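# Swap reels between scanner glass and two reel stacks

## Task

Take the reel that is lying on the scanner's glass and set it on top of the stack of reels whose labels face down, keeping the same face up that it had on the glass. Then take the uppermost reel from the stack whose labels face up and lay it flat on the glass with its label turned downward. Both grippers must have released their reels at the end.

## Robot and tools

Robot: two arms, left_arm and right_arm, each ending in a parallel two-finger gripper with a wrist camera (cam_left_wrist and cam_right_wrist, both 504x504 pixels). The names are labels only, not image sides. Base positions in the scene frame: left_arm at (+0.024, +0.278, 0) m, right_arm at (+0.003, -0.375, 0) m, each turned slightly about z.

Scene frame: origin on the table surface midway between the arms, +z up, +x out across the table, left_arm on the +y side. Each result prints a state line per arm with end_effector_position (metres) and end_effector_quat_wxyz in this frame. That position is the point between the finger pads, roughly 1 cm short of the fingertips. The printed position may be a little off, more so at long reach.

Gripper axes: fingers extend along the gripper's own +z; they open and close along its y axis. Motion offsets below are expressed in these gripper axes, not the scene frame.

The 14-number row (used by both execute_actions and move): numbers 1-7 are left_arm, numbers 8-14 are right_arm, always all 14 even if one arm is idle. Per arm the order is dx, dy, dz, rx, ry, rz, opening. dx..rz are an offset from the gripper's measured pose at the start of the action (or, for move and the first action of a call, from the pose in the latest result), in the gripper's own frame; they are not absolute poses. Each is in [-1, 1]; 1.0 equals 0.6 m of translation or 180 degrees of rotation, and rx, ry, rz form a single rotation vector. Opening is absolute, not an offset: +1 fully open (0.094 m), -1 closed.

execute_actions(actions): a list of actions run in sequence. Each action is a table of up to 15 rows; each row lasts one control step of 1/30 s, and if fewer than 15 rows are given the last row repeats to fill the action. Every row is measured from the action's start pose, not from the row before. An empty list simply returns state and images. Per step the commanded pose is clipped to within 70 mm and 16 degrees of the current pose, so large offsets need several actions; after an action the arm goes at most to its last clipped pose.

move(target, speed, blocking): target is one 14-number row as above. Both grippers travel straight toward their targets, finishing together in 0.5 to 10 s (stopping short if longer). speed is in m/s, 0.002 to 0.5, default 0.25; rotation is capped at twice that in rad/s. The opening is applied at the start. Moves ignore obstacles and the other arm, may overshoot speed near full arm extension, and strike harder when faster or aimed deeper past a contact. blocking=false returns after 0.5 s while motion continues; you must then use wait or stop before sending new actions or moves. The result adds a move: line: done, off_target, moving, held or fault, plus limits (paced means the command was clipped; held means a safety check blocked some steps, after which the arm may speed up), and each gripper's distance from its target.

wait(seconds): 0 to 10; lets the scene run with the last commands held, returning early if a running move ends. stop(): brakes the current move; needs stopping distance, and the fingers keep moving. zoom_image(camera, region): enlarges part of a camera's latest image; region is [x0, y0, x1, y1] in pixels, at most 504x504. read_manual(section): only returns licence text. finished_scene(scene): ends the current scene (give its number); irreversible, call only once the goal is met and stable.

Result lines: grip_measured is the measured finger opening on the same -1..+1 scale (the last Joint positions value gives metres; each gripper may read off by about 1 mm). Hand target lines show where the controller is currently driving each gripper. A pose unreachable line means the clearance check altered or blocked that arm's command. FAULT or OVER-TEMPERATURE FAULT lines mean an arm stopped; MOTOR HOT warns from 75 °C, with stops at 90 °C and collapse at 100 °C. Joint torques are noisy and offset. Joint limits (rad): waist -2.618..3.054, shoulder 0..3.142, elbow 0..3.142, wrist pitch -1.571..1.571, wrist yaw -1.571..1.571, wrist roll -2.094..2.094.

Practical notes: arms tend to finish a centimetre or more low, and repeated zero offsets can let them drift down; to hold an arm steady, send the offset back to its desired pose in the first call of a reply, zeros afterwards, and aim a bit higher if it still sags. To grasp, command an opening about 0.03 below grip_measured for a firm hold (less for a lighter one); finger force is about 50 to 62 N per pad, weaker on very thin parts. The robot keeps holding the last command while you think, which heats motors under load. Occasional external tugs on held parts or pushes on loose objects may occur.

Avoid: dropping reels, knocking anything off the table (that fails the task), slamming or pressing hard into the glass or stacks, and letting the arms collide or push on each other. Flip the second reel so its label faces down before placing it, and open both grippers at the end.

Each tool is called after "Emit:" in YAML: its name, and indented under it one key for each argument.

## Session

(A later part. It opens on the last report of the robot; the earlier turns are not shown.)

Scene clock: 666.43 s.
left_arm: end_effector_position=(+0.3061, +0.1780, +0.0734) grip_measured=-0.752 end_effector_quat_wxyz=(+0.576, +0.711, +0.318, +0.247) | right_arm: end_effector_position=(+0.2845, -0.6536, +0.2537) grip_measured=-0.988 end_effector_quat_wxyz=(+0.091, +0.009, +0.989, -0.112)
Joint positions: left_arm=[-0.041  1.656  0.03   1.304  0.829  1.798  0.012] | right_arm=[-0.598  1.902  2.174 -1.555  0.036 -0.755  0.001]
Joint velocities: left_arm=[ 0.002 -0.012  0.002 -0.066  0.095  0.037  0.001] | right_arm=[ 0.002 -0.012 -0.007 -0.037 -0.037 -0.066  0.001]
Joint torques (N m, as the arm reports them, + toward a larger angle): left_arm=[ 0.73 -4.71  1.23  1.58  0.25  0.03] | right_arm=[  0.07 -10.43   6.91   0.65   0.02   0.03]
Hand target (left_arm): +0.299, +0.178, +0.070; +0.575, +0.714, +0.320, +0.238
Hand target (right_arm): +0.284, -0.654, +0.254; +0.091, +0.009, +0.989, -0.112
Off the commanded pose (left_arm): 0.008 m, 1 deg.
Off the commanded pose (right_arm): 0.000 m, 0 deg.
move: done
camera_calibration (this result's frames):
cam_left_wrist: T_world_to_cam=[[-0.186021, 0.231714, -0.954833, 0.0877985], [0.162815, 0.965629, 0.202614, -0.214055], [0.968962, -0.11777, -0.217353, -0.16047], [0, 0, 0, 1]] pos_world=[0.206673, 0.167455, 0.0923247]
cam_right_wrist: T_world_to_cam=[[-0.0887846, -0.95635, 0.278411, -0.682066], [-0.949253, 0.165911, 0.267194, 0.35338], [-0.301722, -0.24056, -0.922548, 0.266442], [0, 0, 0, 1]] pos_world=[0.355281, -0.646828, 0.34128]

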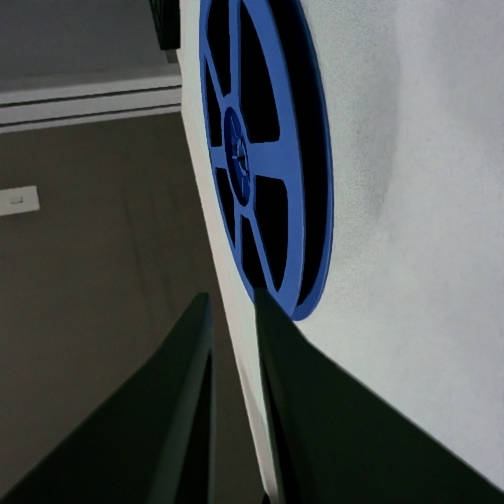

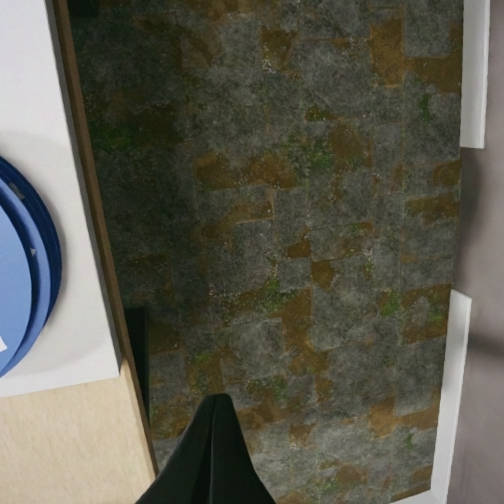

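Released, spoke side up. Lift and look down to verify it's on the glass.

Emit:
move:
  target: [0,0.3,-0.1,0.2,0,0,1,0,0,0,0,0,0,-1]

Scene clock: 672.07 s.
left_arm: end_effector_position=(+0.2893, +0.1925, +0.2570) grip_measured=+1.000 end_effector_quat_wxyz=(+0.329, +0.845, +0.398, +0.140) | right_arm: end_effector_position=(+0.2845, -0.6536, +0.2537) grip_measured=-0.988 end_effector_quat_wxyz=(+0.091, +0.009, +0.989, -0.112)
Joint positions: left_arm=[-0.192  1.108  1.243 -1.099  0.438  2.081  0.094] | right_arm=[-0.598  1.902  2.174 -1.555  0.036 -0.755  0.001]
Joint velocities: left_arm=[-0.017  0.002 -0.002 -0.037  0.022 -0.066  0.   ] | right_arm=[-0.007  0.002 -0.002 -0.007 -0.022 -0.022 -0.001]
Joint torques (N m, as the arm reports them, + toward a larger angle): left_arm=[-0.7  -1.17 10.69  1.15  0.15  0.05] | right_arm=[ -0.01 -10.44   6.93   0.66   0.02   0.01]
Hand target (left_arm): +0.289, +0.191, +0.264; +0.328, +0.848, +0.391, +0.141
Hand target (right_arm): +0.284, -0.654, +0.254; +0.091, +0.009, +0.989, -0.112
Off the commanded pose (left_arm): 0.006 m, 3 deg.
Off the commanded pose (right_arm): 0.000 m, 0 deg.
joint sent to its limit (left arm) — the command would take joint 6 (wrist roll) past its upper limit, so that joint was sent only as far as its limit.
move: off_target (left_arm); limits=paced
camera_calibration (this result's frames):
cam_left_wrist: T_world_to_cam=[[-0.58059, 0.545607, -0.604342, 0.220295], [0.300418, 0.833436, 0.463825, -0.344056], [0.756746, 0.0877369, -0.647794, 0.029954], [0, 0, 0, 1]] pos_world=[0.208594, 0.163926, 0.312119]
cam_right_wrist: T_world_to_cam=[[-0.0887846, -0.95635, 0.278411, -0.682066], [-0.949253, 0.165911, 0.267194, 0.35338], [-0.301722, -0.24056, -0.922548, 0.266442], [0, 0, 0, 1]] pos_world=[0.355281, -0.646828, 0.34128]

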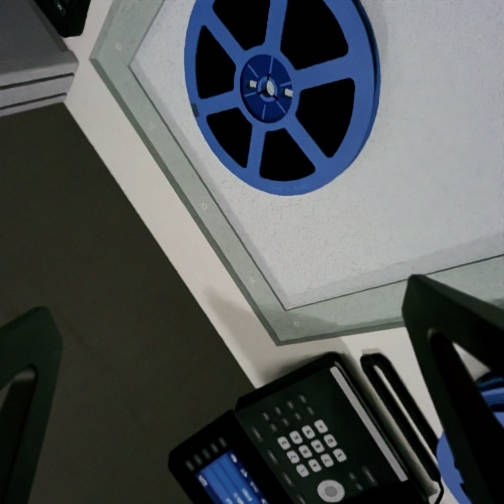

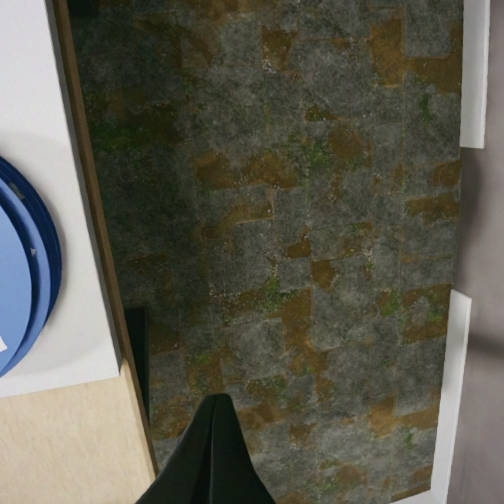

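Emit:
finished_scene:
  scene: 1

The scene is finished: the task was done.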